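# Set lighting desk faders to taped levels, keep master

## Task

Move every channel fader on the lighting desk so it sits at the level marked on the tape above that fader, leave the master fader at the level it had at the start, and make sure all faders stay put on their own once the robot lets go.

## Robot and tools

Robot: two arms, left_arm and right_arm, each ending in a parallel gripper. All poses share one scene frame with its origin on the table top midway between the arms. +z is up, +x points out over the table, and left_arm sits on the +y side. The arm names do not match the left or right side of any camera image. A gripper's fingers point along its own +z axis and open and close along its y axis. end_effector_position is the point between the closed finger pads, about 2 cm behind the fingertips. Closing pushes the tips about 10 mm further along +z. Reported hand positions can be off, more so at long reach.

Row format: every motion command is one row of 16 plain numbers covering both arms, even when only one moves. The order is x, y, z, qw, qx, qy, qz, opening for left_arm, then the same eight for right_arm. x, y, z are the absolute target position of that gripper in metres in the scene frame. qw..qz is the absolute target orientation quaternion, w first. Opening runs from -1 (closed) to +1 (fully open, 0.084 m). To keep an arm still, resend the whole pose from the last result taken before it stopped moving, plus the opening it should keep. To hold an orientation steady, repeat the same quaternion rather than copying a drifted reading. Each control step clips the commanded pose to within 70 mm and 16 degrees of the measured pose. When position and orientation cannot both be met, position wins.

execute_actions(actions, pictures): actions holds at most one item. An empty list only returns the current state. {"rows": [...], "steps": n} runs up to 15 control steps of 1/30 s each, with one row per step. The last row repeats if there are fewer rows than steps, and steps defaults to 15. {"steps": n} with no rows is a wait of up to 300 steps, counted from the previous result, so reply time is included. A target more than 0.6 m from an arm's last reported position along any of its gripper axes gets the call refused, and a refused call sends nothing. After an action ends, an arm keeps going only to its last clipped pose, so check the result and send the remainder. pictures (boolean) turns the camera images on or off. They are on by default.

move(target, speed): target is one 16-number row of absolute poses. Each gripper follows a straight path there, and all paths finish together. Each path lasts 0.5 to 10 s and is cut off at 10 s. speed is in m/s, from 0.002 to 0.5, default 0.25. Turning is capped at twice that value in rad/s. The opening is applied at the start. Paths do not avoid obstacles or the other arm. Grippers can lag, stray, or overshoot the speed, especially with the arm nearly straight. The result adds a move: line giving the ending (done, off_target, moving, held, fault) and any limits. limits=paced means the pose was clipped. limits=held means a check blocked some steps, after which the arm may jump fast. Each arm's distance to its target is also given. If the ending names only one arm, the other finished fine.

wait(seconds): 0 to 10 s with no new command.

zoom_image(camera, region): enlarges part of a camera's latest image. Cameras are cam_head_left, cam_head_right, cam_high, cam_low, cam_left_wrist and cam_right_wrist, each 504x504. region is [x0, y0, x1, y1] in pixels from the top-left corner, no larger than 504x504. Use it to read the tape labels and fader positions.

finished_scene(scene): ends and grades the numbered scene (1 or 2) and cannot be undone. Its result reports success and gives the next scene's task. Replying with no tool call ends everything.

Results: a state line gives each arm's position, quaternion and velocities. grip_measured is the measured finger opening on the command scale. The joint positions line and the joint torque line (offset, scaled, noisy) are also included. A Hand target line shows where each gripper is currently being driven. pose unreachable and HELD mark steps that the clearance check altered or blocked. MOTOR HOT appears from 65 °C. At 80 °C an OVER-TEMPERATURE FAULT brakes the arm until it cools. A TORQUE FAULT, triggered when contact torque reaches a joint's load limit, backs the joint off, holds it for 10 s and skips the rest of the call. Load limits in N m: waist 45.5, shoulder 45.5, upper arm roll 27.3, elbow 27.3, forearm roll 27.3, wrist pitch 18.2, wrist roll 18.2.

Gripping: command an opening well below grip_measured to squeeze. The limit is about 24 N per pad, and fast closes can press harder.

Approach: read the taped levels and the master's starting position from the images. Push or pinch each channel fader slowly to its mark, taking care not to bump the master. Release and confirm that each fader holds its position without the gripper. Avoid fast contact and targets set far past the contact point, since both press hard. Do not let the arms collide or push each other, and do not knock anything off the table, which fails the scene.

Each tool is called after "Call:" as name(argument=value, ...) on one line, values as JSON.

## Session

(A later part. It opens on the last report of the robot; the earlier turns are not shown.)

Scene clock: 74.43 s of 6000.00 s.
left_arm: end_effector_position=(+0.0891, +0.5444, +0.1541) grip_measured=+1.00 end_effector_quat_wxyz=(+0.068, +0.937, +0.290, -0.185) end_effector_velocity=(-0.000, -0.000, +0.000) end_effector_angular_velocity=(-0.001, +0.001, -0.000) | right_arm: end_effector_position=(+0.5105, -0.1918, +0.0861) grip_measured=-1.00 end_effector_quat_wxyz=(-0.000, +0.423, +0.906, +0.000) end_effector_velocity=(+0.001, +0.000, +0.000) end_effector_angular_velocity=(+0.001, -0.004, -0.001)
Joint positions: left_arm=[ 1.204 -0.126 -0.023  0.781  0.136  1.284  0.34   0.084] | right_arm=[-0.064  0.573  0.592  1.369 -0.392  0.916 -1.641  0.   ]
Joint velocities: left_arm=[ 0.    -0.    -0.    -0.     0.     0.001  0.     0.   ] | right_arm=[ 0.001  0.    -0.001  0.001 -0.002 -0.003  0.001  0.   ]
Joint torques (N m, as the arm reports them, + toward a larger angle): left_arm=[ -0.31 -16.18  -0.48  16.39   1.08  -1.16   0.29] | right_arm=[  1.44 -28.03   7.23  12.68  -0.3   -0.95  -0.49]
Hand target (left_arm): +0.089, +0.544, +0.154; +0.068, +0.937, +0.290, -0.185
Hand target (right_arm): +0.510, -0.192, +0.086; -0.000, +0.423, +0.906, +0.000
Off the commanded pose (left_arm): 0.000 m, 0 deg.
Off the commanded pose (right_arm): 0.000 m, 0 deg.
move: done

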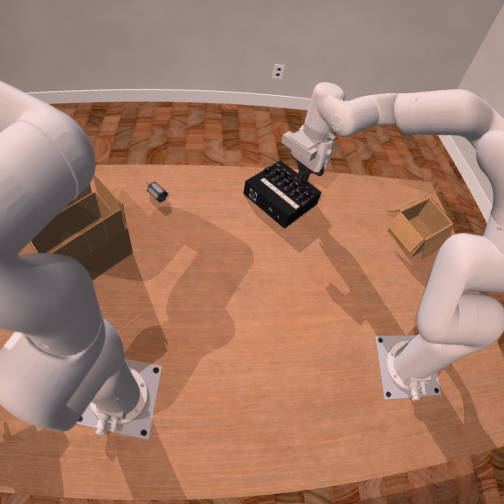

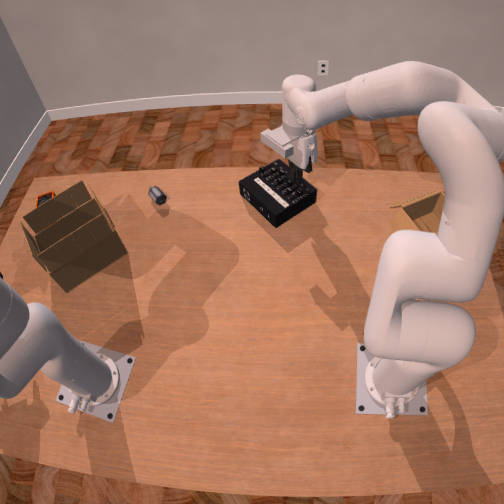

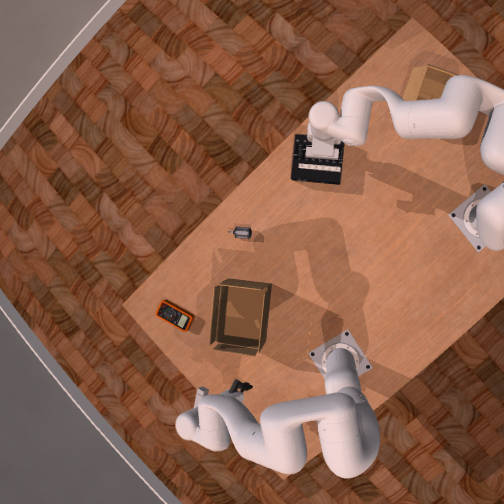

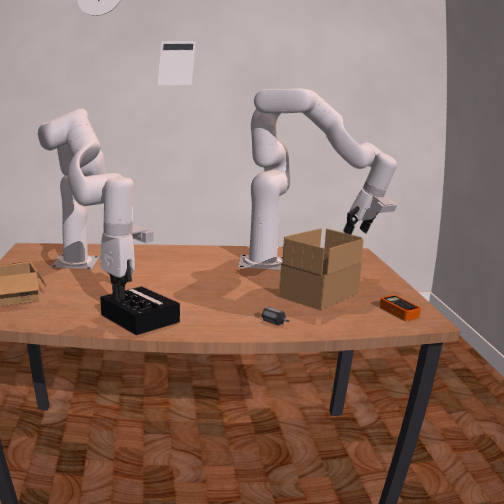

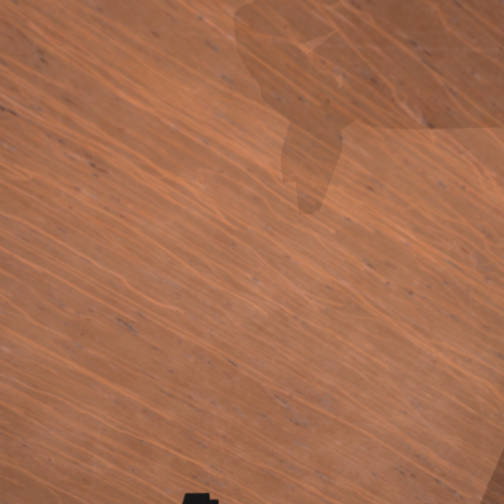

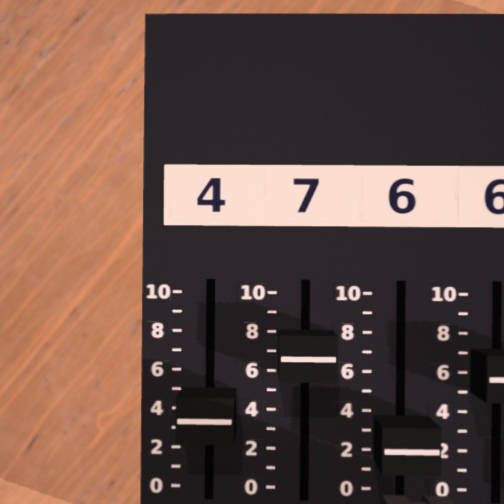

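Call:
move(target=[0.0891,0.5444,0.1541,0.068,0.937,0.29,-0.185,1,0.4961,-0.1764,0.086,0,0.423,0.906,0,-1], speed=0.015)

Call:
move(target=[0.0891,0.5444,0.1541,0.068,0.937,0.29,-0.185,1,0.518,-0.2025,0.086,0,0.423,0.906,0,-1], speed=0.06)

Call:
move(target=[0.0891,0.5444,0.1541,0.068,0.937,0.29,-0.185,1,0.5517,-0.1742,0.086,0,0.423,0.906,0,-1], speed=0.06)

Call:
move(target=[0.0891,0.5444,0.1541,0.068,0.937,0.29,-0.185,1,0.5304,-0.1488,0.086,0,0.423,0.906,0,-1], speed=0.015)

Scene clock: 81.67 s of 6000.00 s.
left_arm: end_effector_position=(+0.0891, +0.5444, +0.1541) grip_measured=+1.00 end_effector_quat_wxyz=(+0.068, +0.937, +0.290, -0.185) end_effector_velocity=(-0.000, -0.000, -0.000) end_effector_angular_velocity=(-0.001, +0.001, -0.001) | right_arm: end_effector_position=(+0.4962, -0.1763, +0.0860) grip_measured=-1.00 end_effector_quat_wxyz=(-0.000, +0.423, +0.906, +0.000) end_effector_velocity=(-0.000, -0.000, +0.000) end_effector_angular_velocity=(-0.000, -0.001, -0.003)
Joint positions: left_arm=[ 1.204 -0.126 -0.023  0.781  0.136  1.284  0.34   0.084] | right_arm=[-0.046  0.553  0.603  1.334 -0.389  0.902 -1.605  0.   ]
Joint velocities: left_arm=[-0.    -0.    -0.001 -0.001  0.     0.     0.     0.   ] | right_arm=[ 0.    -0.002 -0.001 -0.002  0.001 -0.001  0.002  0.   ]
Joint torques (N m, as the arm reports them, + toward a larger angle): left_arm=[ -0.2  -16.03  -0.43  16.3    1.    -1.09   0.41] | right_arm=[  1.34 -27.47   7.28  12.33  -0.3   -0.92  -0.45]
Hand target (left_arm): +0.089, +0.544, +0.154; +0.068, +0.937, +0.290, -0.185
Hand target (right_arm): +0.496, -0.176, +0.086; -0.000, +0.423, +0.906, +0.000
Off the commanded pose (left_arm): 0.000 m, 0 deg.
Off the commanded pose (right_arm): 0.000 m, 0 deg.
After step 90, 2.57 s passed at rest.
move: done

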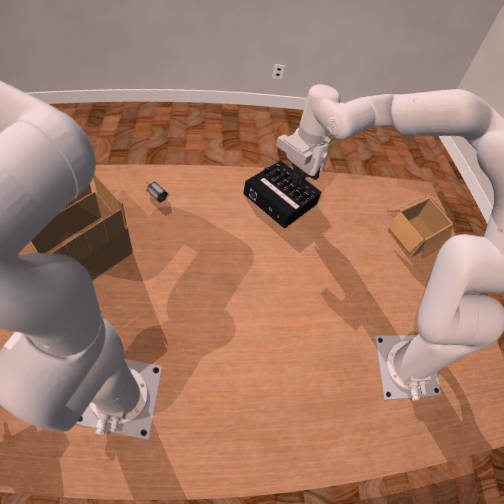

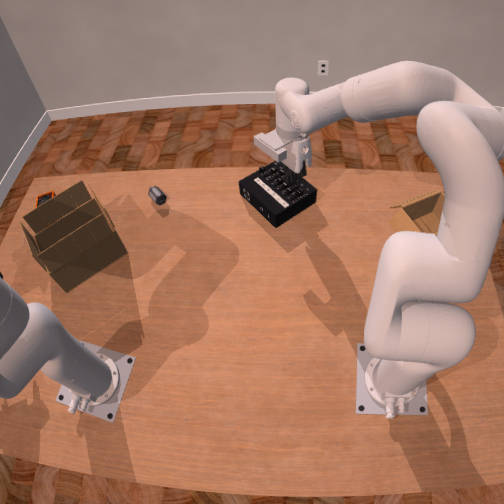

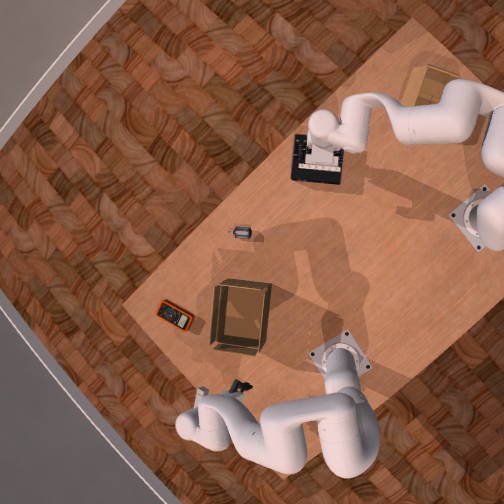

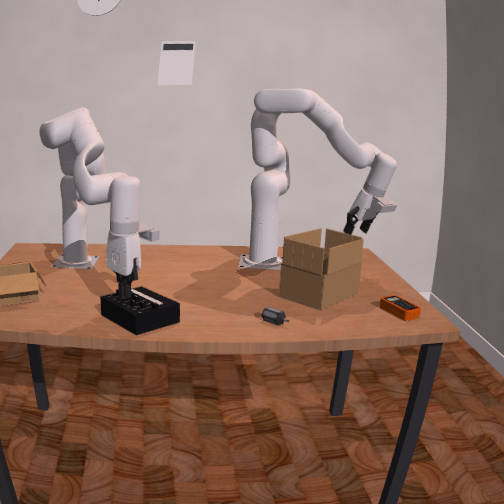

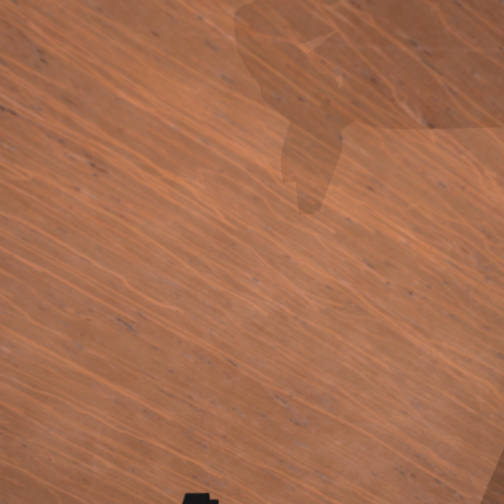

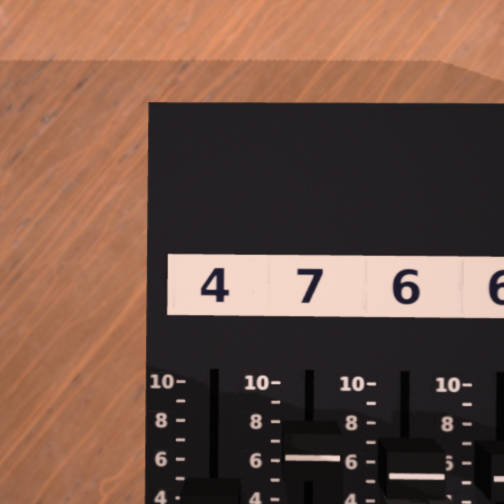

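Scene clock: 82.57 s of 6000.00 s.
left_arm: end_effector_position=(+0.0891, +0.5444, +0.1541) grip_measured=+1.00 end_effector_quat_wxyz=(+0.068, +0.937, +0.290, -0.185) end_effector_velocity=(+0.000, -0.000, -0.000) end_effector_angular_velocity=(-0.000, -0.001, +0.000) | right_arm: end_effector_position=(+0.5177, -0.2022, +0.0861) grip_measured=-1.00 end_effector_quat_wxyz=(+0.000, +0.423, +0.906, -0.000) end_effector_velocity=(+0.001, +0.001, +0.000) end_effector_angular_velocity=(+0.002, -0.000, +0.005)
Joint positions: left_arm=[ 1.204 -0.126 -0.023  0.781  0.136  1.284  0.34   0.084] | right_arm=[-0.077  0.582  0.586  1.384 -0.392  0.921 -1.664  0.   ]
Joint velocities: left_arm=[-0.    -0.    -0.    -0.001 -0.001 -0.001  0.     0.   ] | right_arm=[ 0.001  0.003  0.002  0.004 -0.     0.002 -0.003  0.   ]
Joint torques (N m, as the arm reports them, + toward a larger angle): left_arm=[ -0.42 -16.18  -0.26  16.09   1.13  -1.08   0.4 ] | right_arm=[  1.04 -28.17   7.12  12.74  -0.3   -0.85  -0.45]
Hand target (left_arm): +0.089, +0.544, +0.154; +0.068, +0.937, +0.290, -0.185
Hand target (right_arm): +0.518, -0.203, +0.086; +0.000, +0.423, +0.906, -0.000
Off the commanded pose (left_arm): 0.000 m, 0 deg.
Off the commanded pose (right_arm): 0.000 m, 0 deg.
move: done

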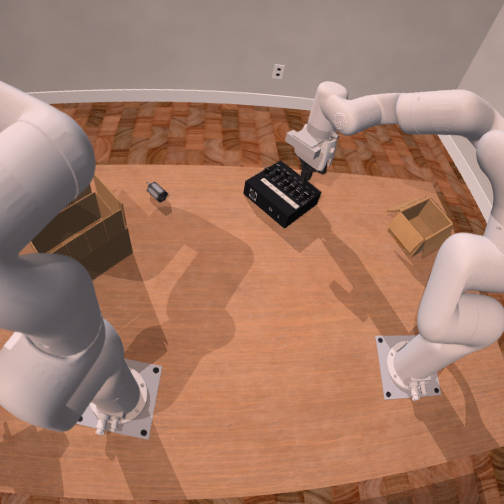

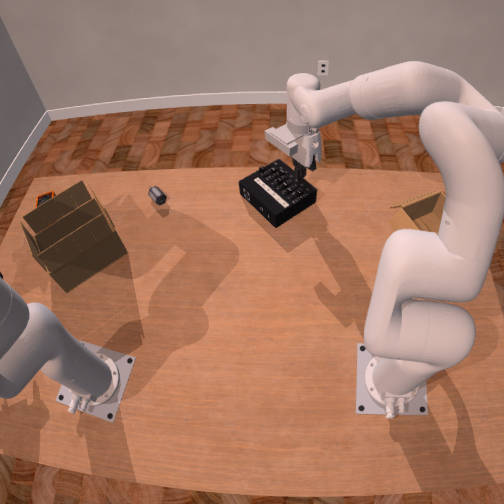

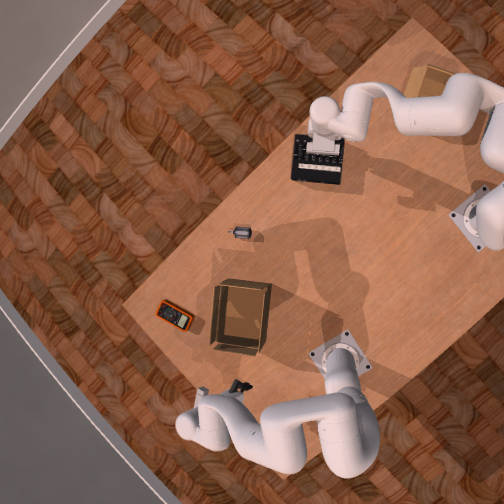

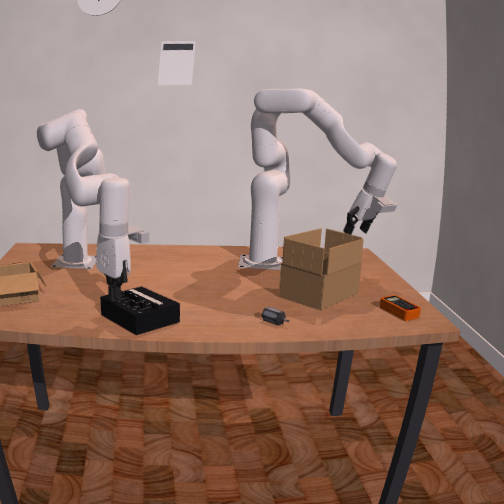

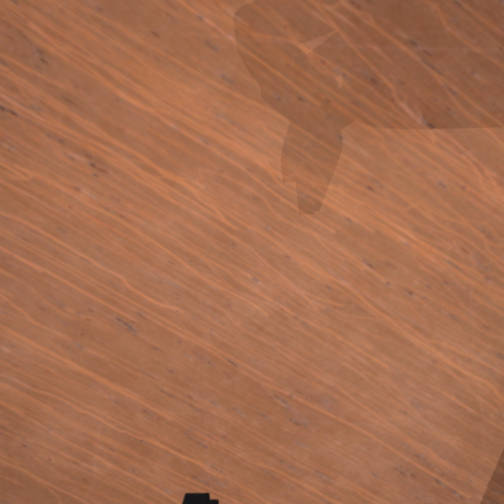

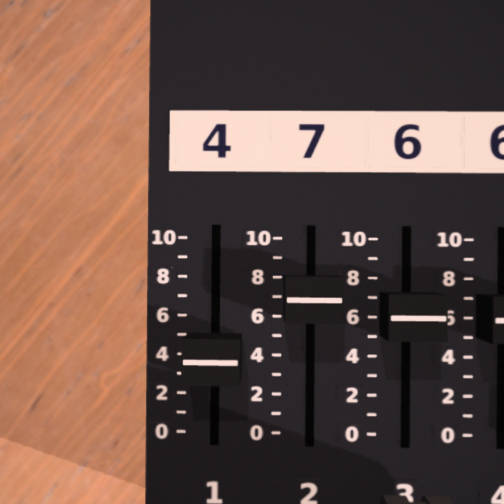

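Scene clock: 83.67 s of 6000.00 s.
left_arm: end_effector_position=(+0.0891, +0.5444, +0.1541) grip_measured=+1.00 end_effector_quat_wxyz=(+0.068, +0.937, +0.290, -0.185) end_effector_velocity=(-0.000, -0.000, -0.000) end_effector_angular_velocity=(-0.001, +0.000, +0.000) | right_arm: end_effector_position=(+0.5517, -0.1746, +0.0861) grip_measured=-1.00 end_effector_quat_wxyz=(+0.000, +0.423, +0.906, +0.000) end_effector_velocity=(+0.001, +0.000, -0.000) end_effector_angular_velocity=(-0.001, +0.002, -0.001)
Joint positions: left_arm=[ 1.204 -0.126 -0.023  0.781  0.136  1.284  0.34   0.084] | right_arm=[ 0.016  0.714  0.56   1.602 -0.422  1.011 -1.644  0.   ]
Joint velocities: left_arm=[-0.    -0.     0.001 -0.    -0.     0.001  0.     0.   ] | right_arm=[ 0.003  0.006 -0.002  0.009 -0.     0.005  0.     0.   ]
Joint torques (N m, as the arm reports them, + toward a larger angle): left_arm=[ -0.09 -16.09  -0.48  16.23   1.13  -1.06   0.55] | right_arm=[  1.33 -32.08   7.89  12.99  -0.29  -0.8   -0.42]
Hand target (left_arm): +0.089, +0.544, +0.154; +0.068, +0.937, +0.290, -0.185
Hand target (right_arm): +0.552, -0.174, +0.086; -0.000, +0.423, +0.906, +0.000
Off the commanded pose (left_arm): 0.000 m, 0 deg.
Off the commanded pose (right_arm): 0.000 m, 0 deg.
move: done

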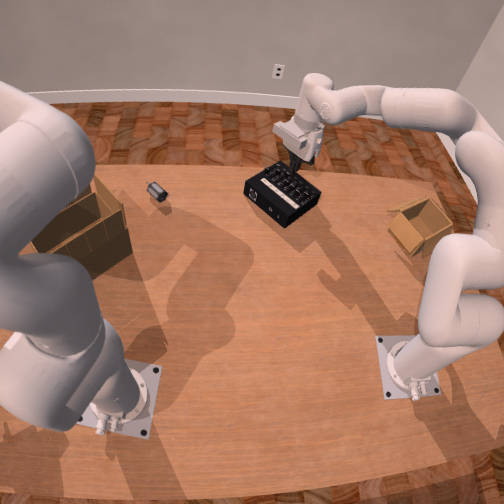

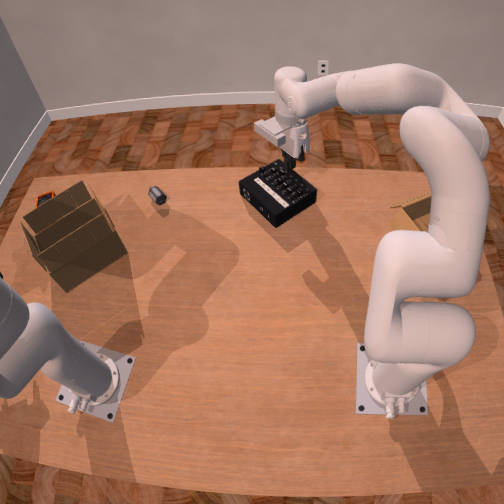

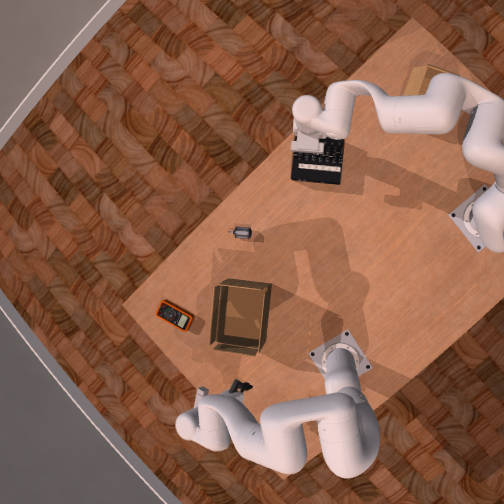

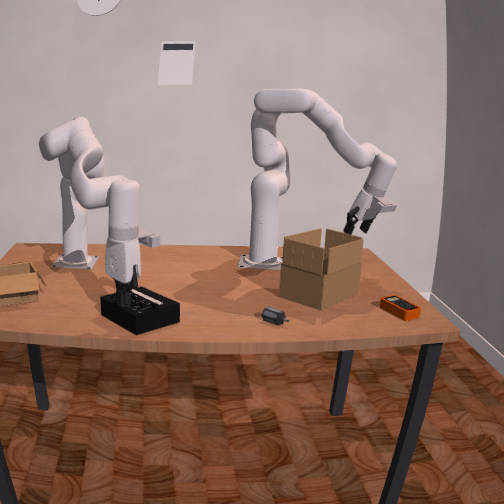

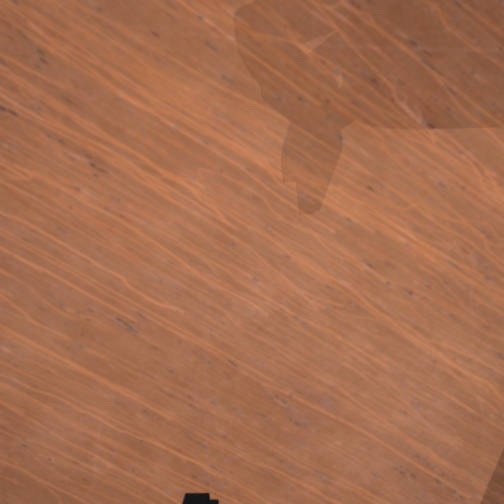

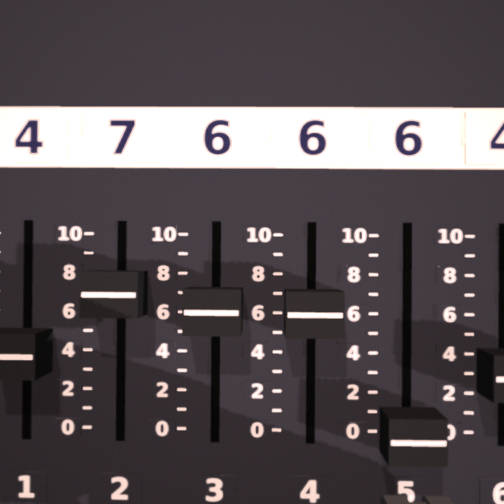

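Scene clock: 86.17 s of 6000.00 s.
left_arm: end_effector_position=(+0.0891, +0.5444, +0.1541) grip_measured=+1.00 end_effector_quat_wxyz=(+0.068, +0.937, +0.290, -0.185) end_effector_velocity=(+0.000, +0.000, -0.000) end_effector_angular_velocity=(+0.000, -0.000, -0.001) | right_arm: end_effector_position=(+0.5305, -0.1486, +0.0860) grip_measured=-1.00 end_effector_quat_wxyz=(-0.000, +0.423, +0.906, +0.000) end_effector_velocity=(+0.000, -0.000, +0.000) end_effector_angular_velocity=(-0.000, -0.002, -0.002)
Joint positions: left_arm=[ 1.204 -0.126 -0.023  0.781  0.136  1.284  0.34   0.084] | right_arm=[ 0.047  0.686  0.572  1.551 -0.422  0.991 -1.587  0.   ]
Joint velocities: left_arm=[-0.001 -0.     0.001 -0.     0.    -0.001  0.     0.   ] | right_arm=[-0.    -0.001 -0.    -0.001 -0.001 -0.001  0.002  0.   ]
Joint torques (N m, as the arm reports them, + toward a larger angle): left_arm=[ -0.47 -16.19  -0.41  16.19   1.09  -0.98   0.3 ] | right_arm=[  1.33 -31.13   8.1   12.84  -0.15  -0.92  -0.4 ]
Hand target (left_arm): +0.089, +0.544, +0.154; +0.068, +0.937, +0.290, -0.185
Hand target (right_arm): +0.530, -0.149, +0.086; -0.000, +0.423, +0.906, +0.000
Off the commanded pose (left_arm): 0.000 m, 0 deg.
Off the commanded pose (right_arm): 0.000 m, 0 deg.
move: done

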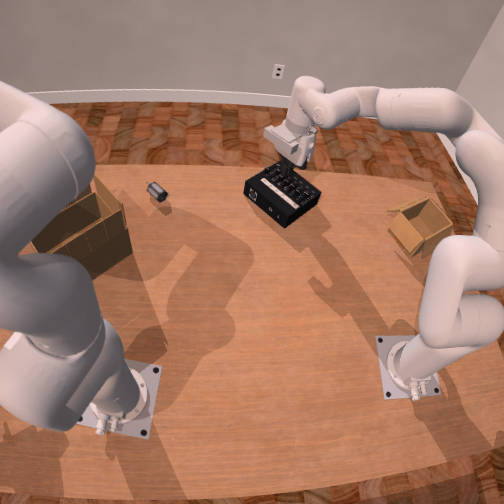

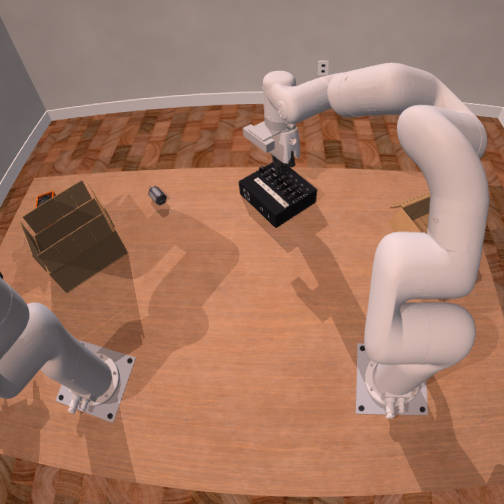

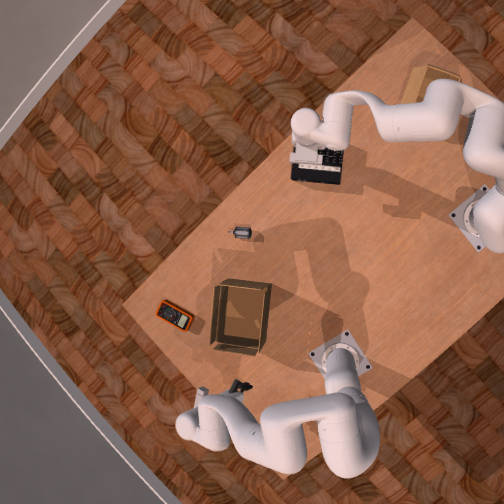

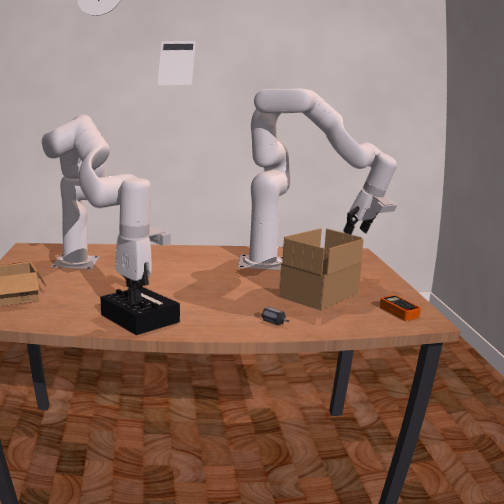

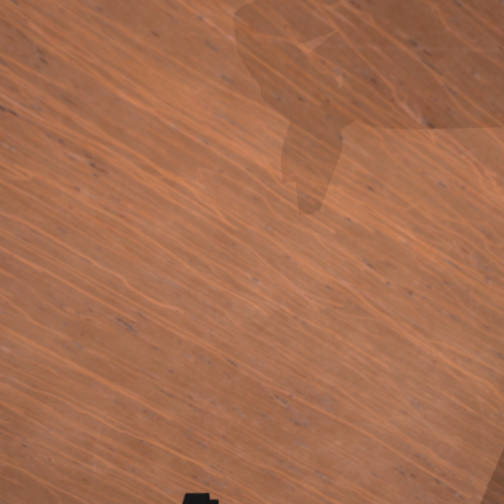

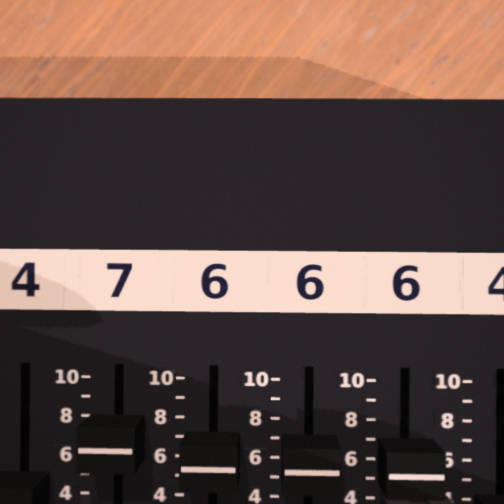

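Call:
move(target=[0.0891,0.5444,0.1541,0.068,0.937,0.29,-0.185,1,0.542,-0.1626,0.086,0,0.423,0.906,0,-1], speed=0.06)

Call:
move(target=[0.0891,0.5444,0.1541,0.068,0.937,0.29,-0.185,1,0.5588,-0.1485,0.086,0,0.423,0.906,0,-1], speed=0.06)

Call:
move(target=[0.0891,0.5444,0.1541,0.068,0.937,0.29,-0.185,1,0.553,-0.1416,0.086,0,0.423,0.906,0,-1], speed=0.01)

Call:
move(target=[0.0891,0.5444,0.1541,0.068,0.937,0.29,-0.185,1,0.575,-0.17,0.11,0,0.423,0.906,0,-1], speed=0.06)

Scene clock: 92.17 s of 6000.00 s.
left_arm: end_effector_position=(+0.0891, +0.5444, +0.1541) grip_measured=+1.00 end_effector_quat_wxyz=(+0.068, +0.937, +0.290, -0.185) end_effector_velocity=(-0.000, -0.001, -0.000) end_effector_angular_velocity=(-0.003, -0.000, +0.001) | right_arm: end_effector_position=(+0.5418, -0.1624, +0.0860) grip_measured=-1.00 end_effector_quat_wxyz=(-0.000, +0.423, +0.906, -0.000) end_effector_velocity=(+0.001, +0.002, +0.002) end_effector_angular_velocity=(+0.002, -0.004, +0.006)
Joint positions: left_arm=[ 1.204 -0.126 -0.023  0.781  0.136  1.284  0.34   0.084] | right_arm=[ 0.031  0.7    0.566  1.577 -0.422  1.002 -1.618  0.   ]
Joint velocities: left_arm=[-0.     0.     0.001 -0.001 -0.002  0.001  0.001 -0.   ] | right_arm=[ 0.002  0.001  0.003  0.006 -0.002  0.002 -0.003  0.   ]
Joint torques (N m, as the arm reports them, + toward a larger angle): left_arm=[ -0.29 -16.06  -0.27  16.05   1.03  -0.84   0.3 ] | right_arm=[  1.49 -31.39   7.94  13.    -0.29  -0.92  -0.41]
Hand target (left_arm): +0.089, +0.544, +0.154; +0.068, +0.937, +0.290, -0.185
Hand target (right_arm): +0.542, -0.163, +0.086; +0.000, +0.423, +0.906, -0.000
Off the commanded pose (left_arm): 0.000 m, 0 deg.
Off the commanded pose (right_arm): 0.000 m, 0 deg.
After step 90, 2.23 s passed at rest.
move: done

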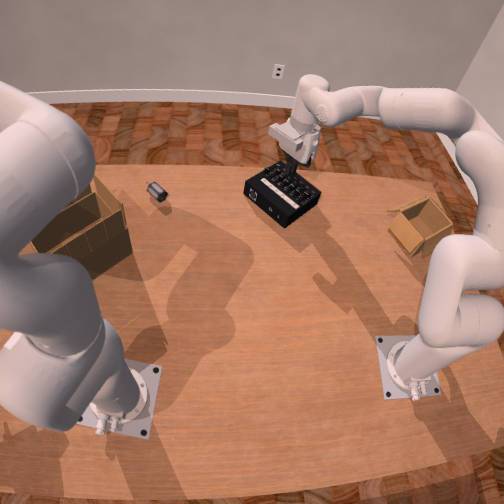

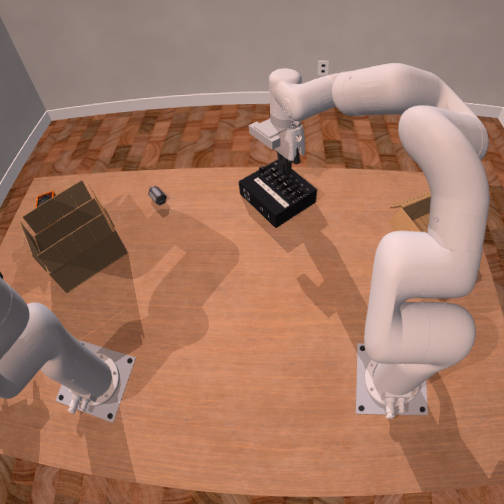

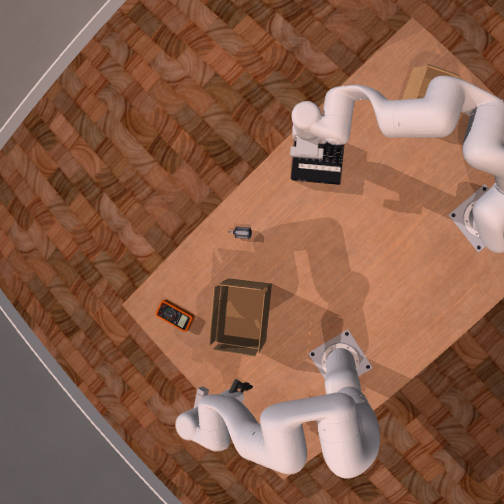

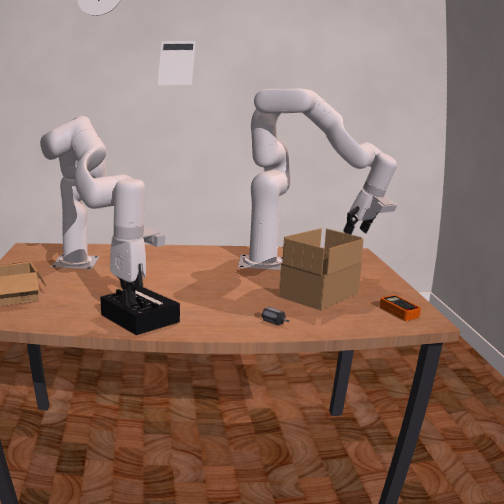

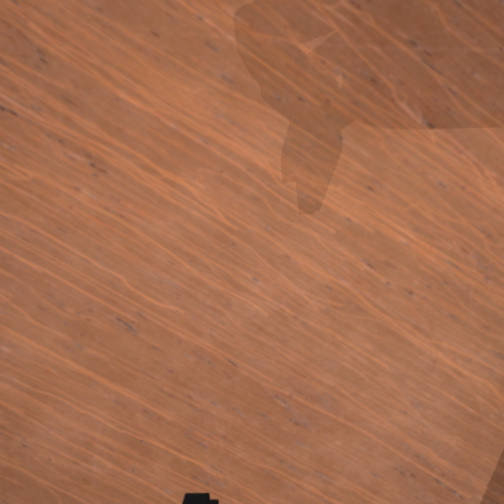

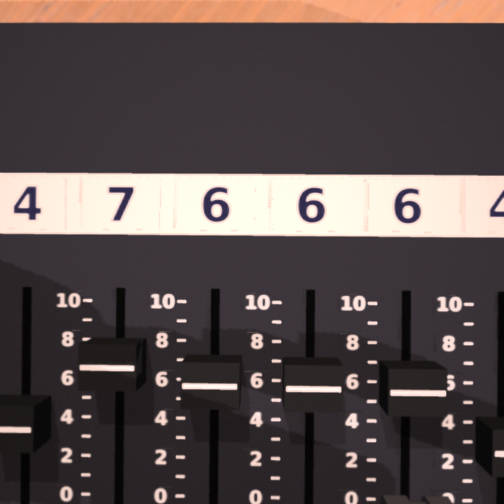

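Scene clock: 92.97 s of 6000.00 s.
left_arm: end_effector_position=(+0.0891, +0.5444, +0.1541) grip_measured=+1.00 end_effector_quat_wxyz=(+0.068, +0.937, +0.290, -0.185) end_effector_velocity=(+0.000, +0.000, -0.000) end_effector_angular_velocity=(-0.000, -0.001, +0.002) | right_arm: end_effector_position=(+0.5587, -0.1488, +0.0861) grip_measured=-1.00 end_effector_quat_wxyz=(+0.000, +0.423, +0.906, +0.000) end_effector_velocity=(+0.003, -0.001, +0.000) end_effector_angular_velocity=(-0.001, +0.000, -0.004)
Joint positions: left_arm=[ 1.204 -0.126 -0.023  0.781  0.136  1.284  0.34   0.084] | right_arm=[ 0.079  0.77   0.552  1.699 -0.434  1.052 -1.616  0.   ]
Joint velocities: left_arm=[-0.     0.     0.001  0.    -0.001 -0.    -0.    -0.   ] | right_arm=[ 0.003  0.007 -0.003  0.014 -0.     0.006 -0.     0.   ]
Joint torques (N m, as the arm reports them, + toward a larger angle): left_arm=[ -0.44 -15.94  -0.45  16.06   1.02  -1.07   0.36] | right_arm=[  1.38 -33.21   8.23  12.95  -0.37  -0.82  -0.42]
Hand target (left_arm): +0.089, +0.544, +0.154; +0.068, +0.937, +0.290, -0.185
Hand target (right_arm): +0.559, -0.149, +0.086; -0.000, +0.423, +0.906, +0.000
Off the commanded pose (left_arm): 0.000 m, 0 deg.
Off the commanded pose (right_arm): 0.000 m, 0 deg.
move: done

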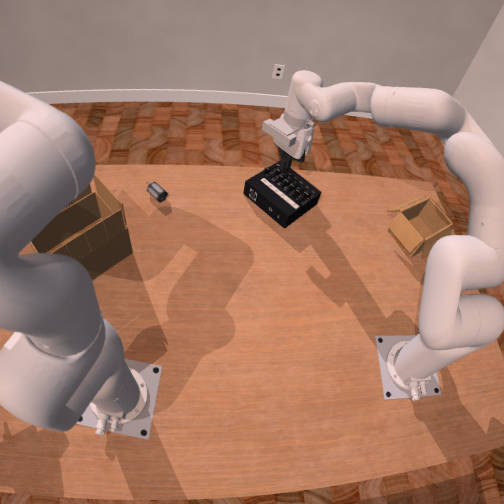

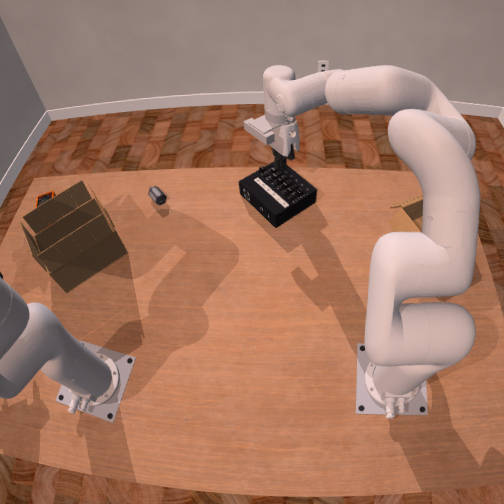

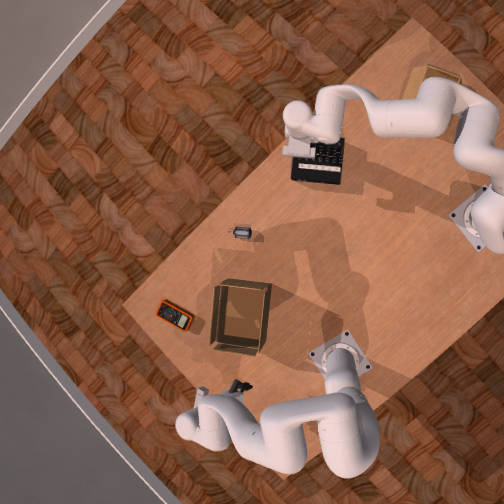

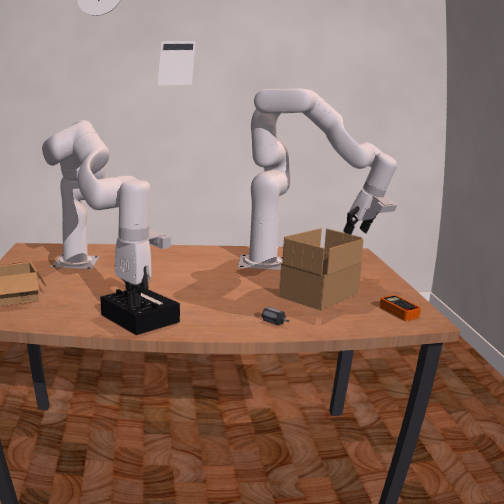

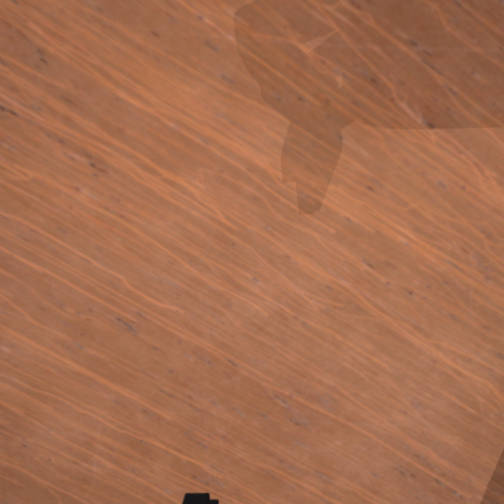

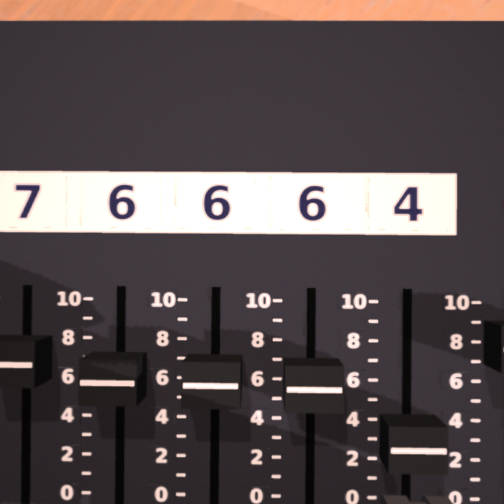

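Scene clock: 94.10 s of 6000.00 s.
left_arm: end_effector_position=(+0.0891, +0.5444, +0.1541) grip_measured=+1.00 end_effector_quat_wxyz=(+0.068, +0.937, +0.290, -0.185) end_effector_velocity=(-0.001, -0.000, -0.001) end_effector_angular_velocity=(-0.003, +0.001, +0.002) | right_arm: end_effector_position=(+0.5531, -0.1416, +0.0860) grip_measured=-1.00 end_effector_quat_wxyz=(-0.000, +0.423, +0.906, +0.000) end_effector_velocity=(-0.000, -0.001, -0.000) end_effector_angular_velocity=(-0.000, +0.001, -0.003)
Joint positions: left_arm=[ 1.204 -0.126 -0.023  0.781  0.136  1.284  0.34   0.084] | right_arm=[ 0.088  0.763  0.555  1.685 -0.434  1.047 -1.601  0.   ]
Joint velocities: left_arm=[ 0.001 -0.     0.002 -0.002  0.001  0.001  0.001  0.   ] | right_arm=[-0.    -0.002 -0.001 -0.003  0.001 -0.001  0.002  0.   ]
Joint torques (N m, as the arm reports them, + toward a larger angle): left_arm=[ -0.53 -15.85  -0.25  16.2    1.06  -0.96   0.19] | right_arm=[  1.41 -32.89   8.46  12.94  -0.2   -0.89  -0.38]
Hand target (left_arm): +0.089, +0.544, +0.154; +0.068, +0.937, +0.290, -0.185
Hand target (right_arm): +0.553, -0.142, +0.086; -0.000, +0.423, +0.906, +0.000
Off the commanded pose (left_arm): 0.000 m, 0 deg.
Off the commanded pose (right_arm): 0.000 m, 0 deg.
move: done

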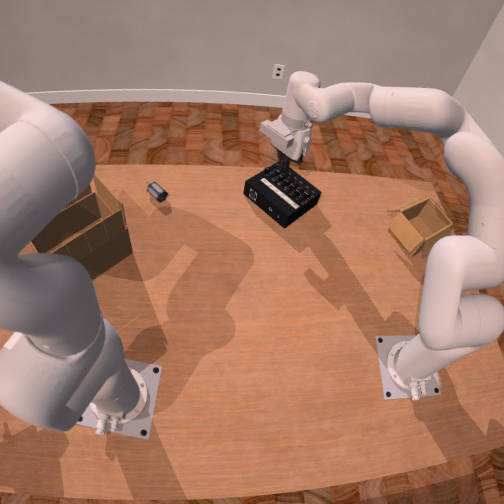

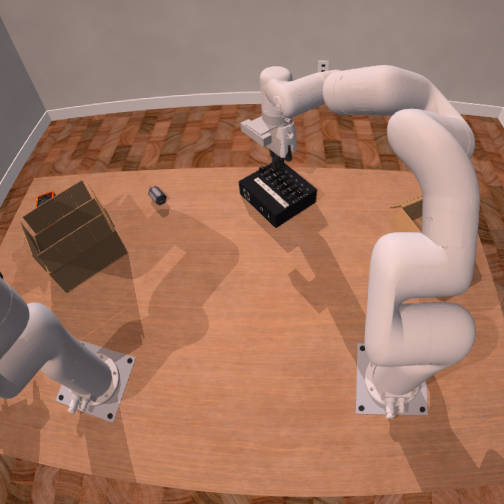

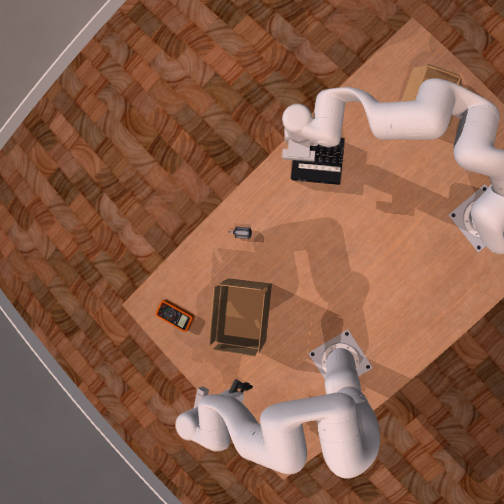

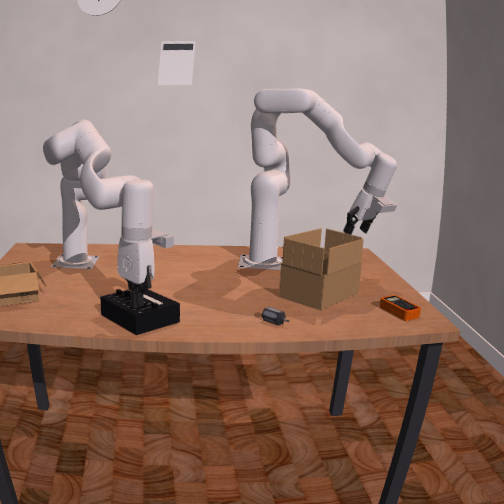

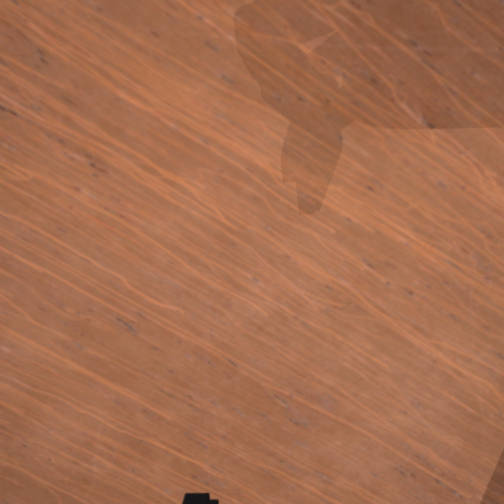

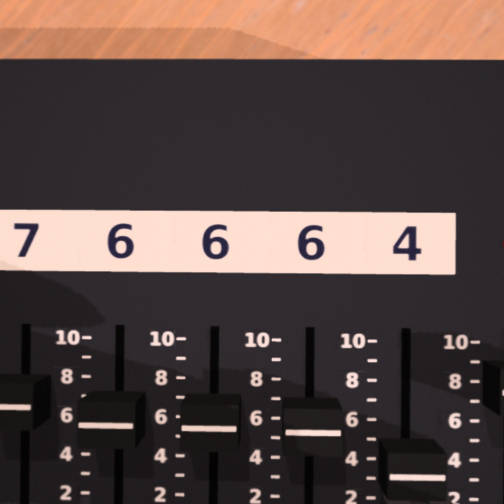

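Scene clock: 95.17 s of 6000.00 s.
left_arm: end_effector_position=(+0.0891, +0.5444, +0.1541) grip_measured=+1.00 end_effector_quat_wxyz=(+0.068, +0.937, +0.290, -0.185) end_effector_velocity=(-0.000, +0.001, +0.000) end_effector_angular_velocity=(+0.002, -0.000, -0.000) | right_arm: end_effector_position=(+0.5745, -0.1699, +0.1098) grip_measured=-1.00 end_effector_quat_wxyz=(-0.000, +0.423, +0.906, -0.000) end_effector_velocity=(+0.000, +0.001, +0.001) end_effector_angular_velocity=(+0.001, +0.000, +0.003)
Joint positions: left_arm=[ 1.204 -0.126 -0.023  0.781  0.136  1.284  0.34   0.084] | right_arm=[ 0.052  0.763  0.555  1.762 -0.417  1.117 -1.672  0.   ]
Joint velocities: left_arm=[-0.001 -0.     0.001  0.001  0.001 -0.001 -0.     0.   ] | right_arm=[ 0.002  0.002  0.002  0.006  0.     0.004 -0.002  0.   ]
Joint torques (N m, as the arm reports them, + toward a larger angle): left_arm=[ -0.57 -16.16  -0.37  15.96   1.08  -1.12   0.34] | right_arm=[  1.22 -33.66   7.76  13.26  -0.39  -0.77  -0.42]
Hand target (left_arm): +0.089, +0.544, +0.154; +0.068, +0.937, +0.290, -0.185
Hand target (right_arm): +0.575, -0.170, +0.110; +0.000, +0.423, +0.906, -0.000
Off the commanded pose (left_arm): 0.000 m, 0 deg.
Off the commanded pose (right_arm): 0.001 m, 0 deg.
move: done

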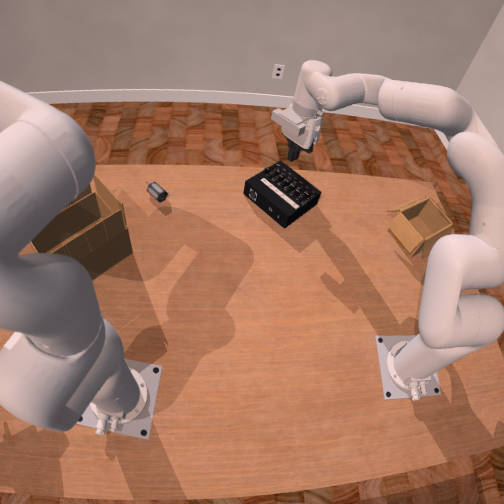

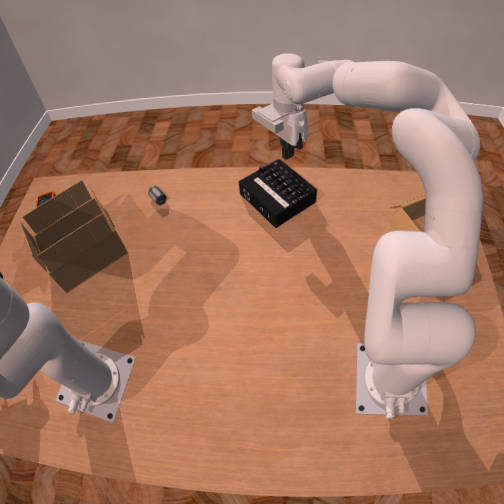

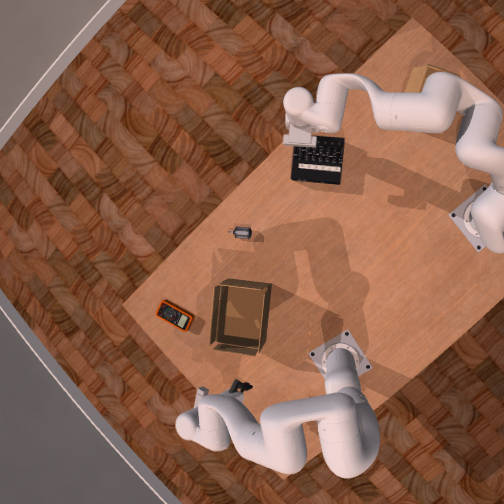

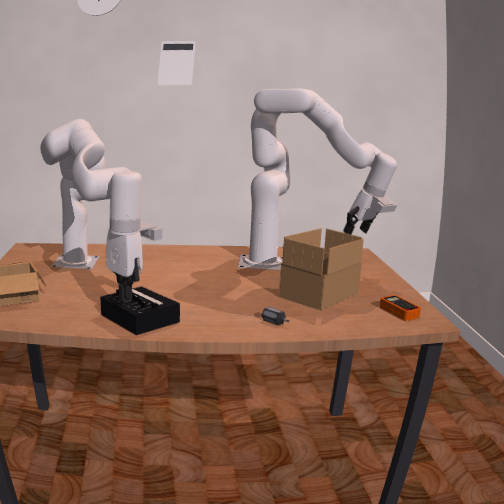

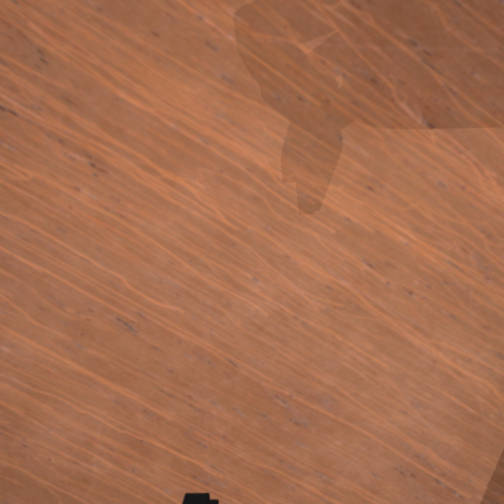

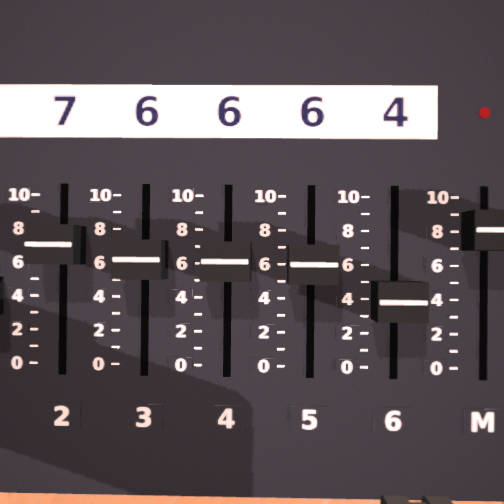

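Call:
finished_scene(scene=1)

The scene is finished: the task was done.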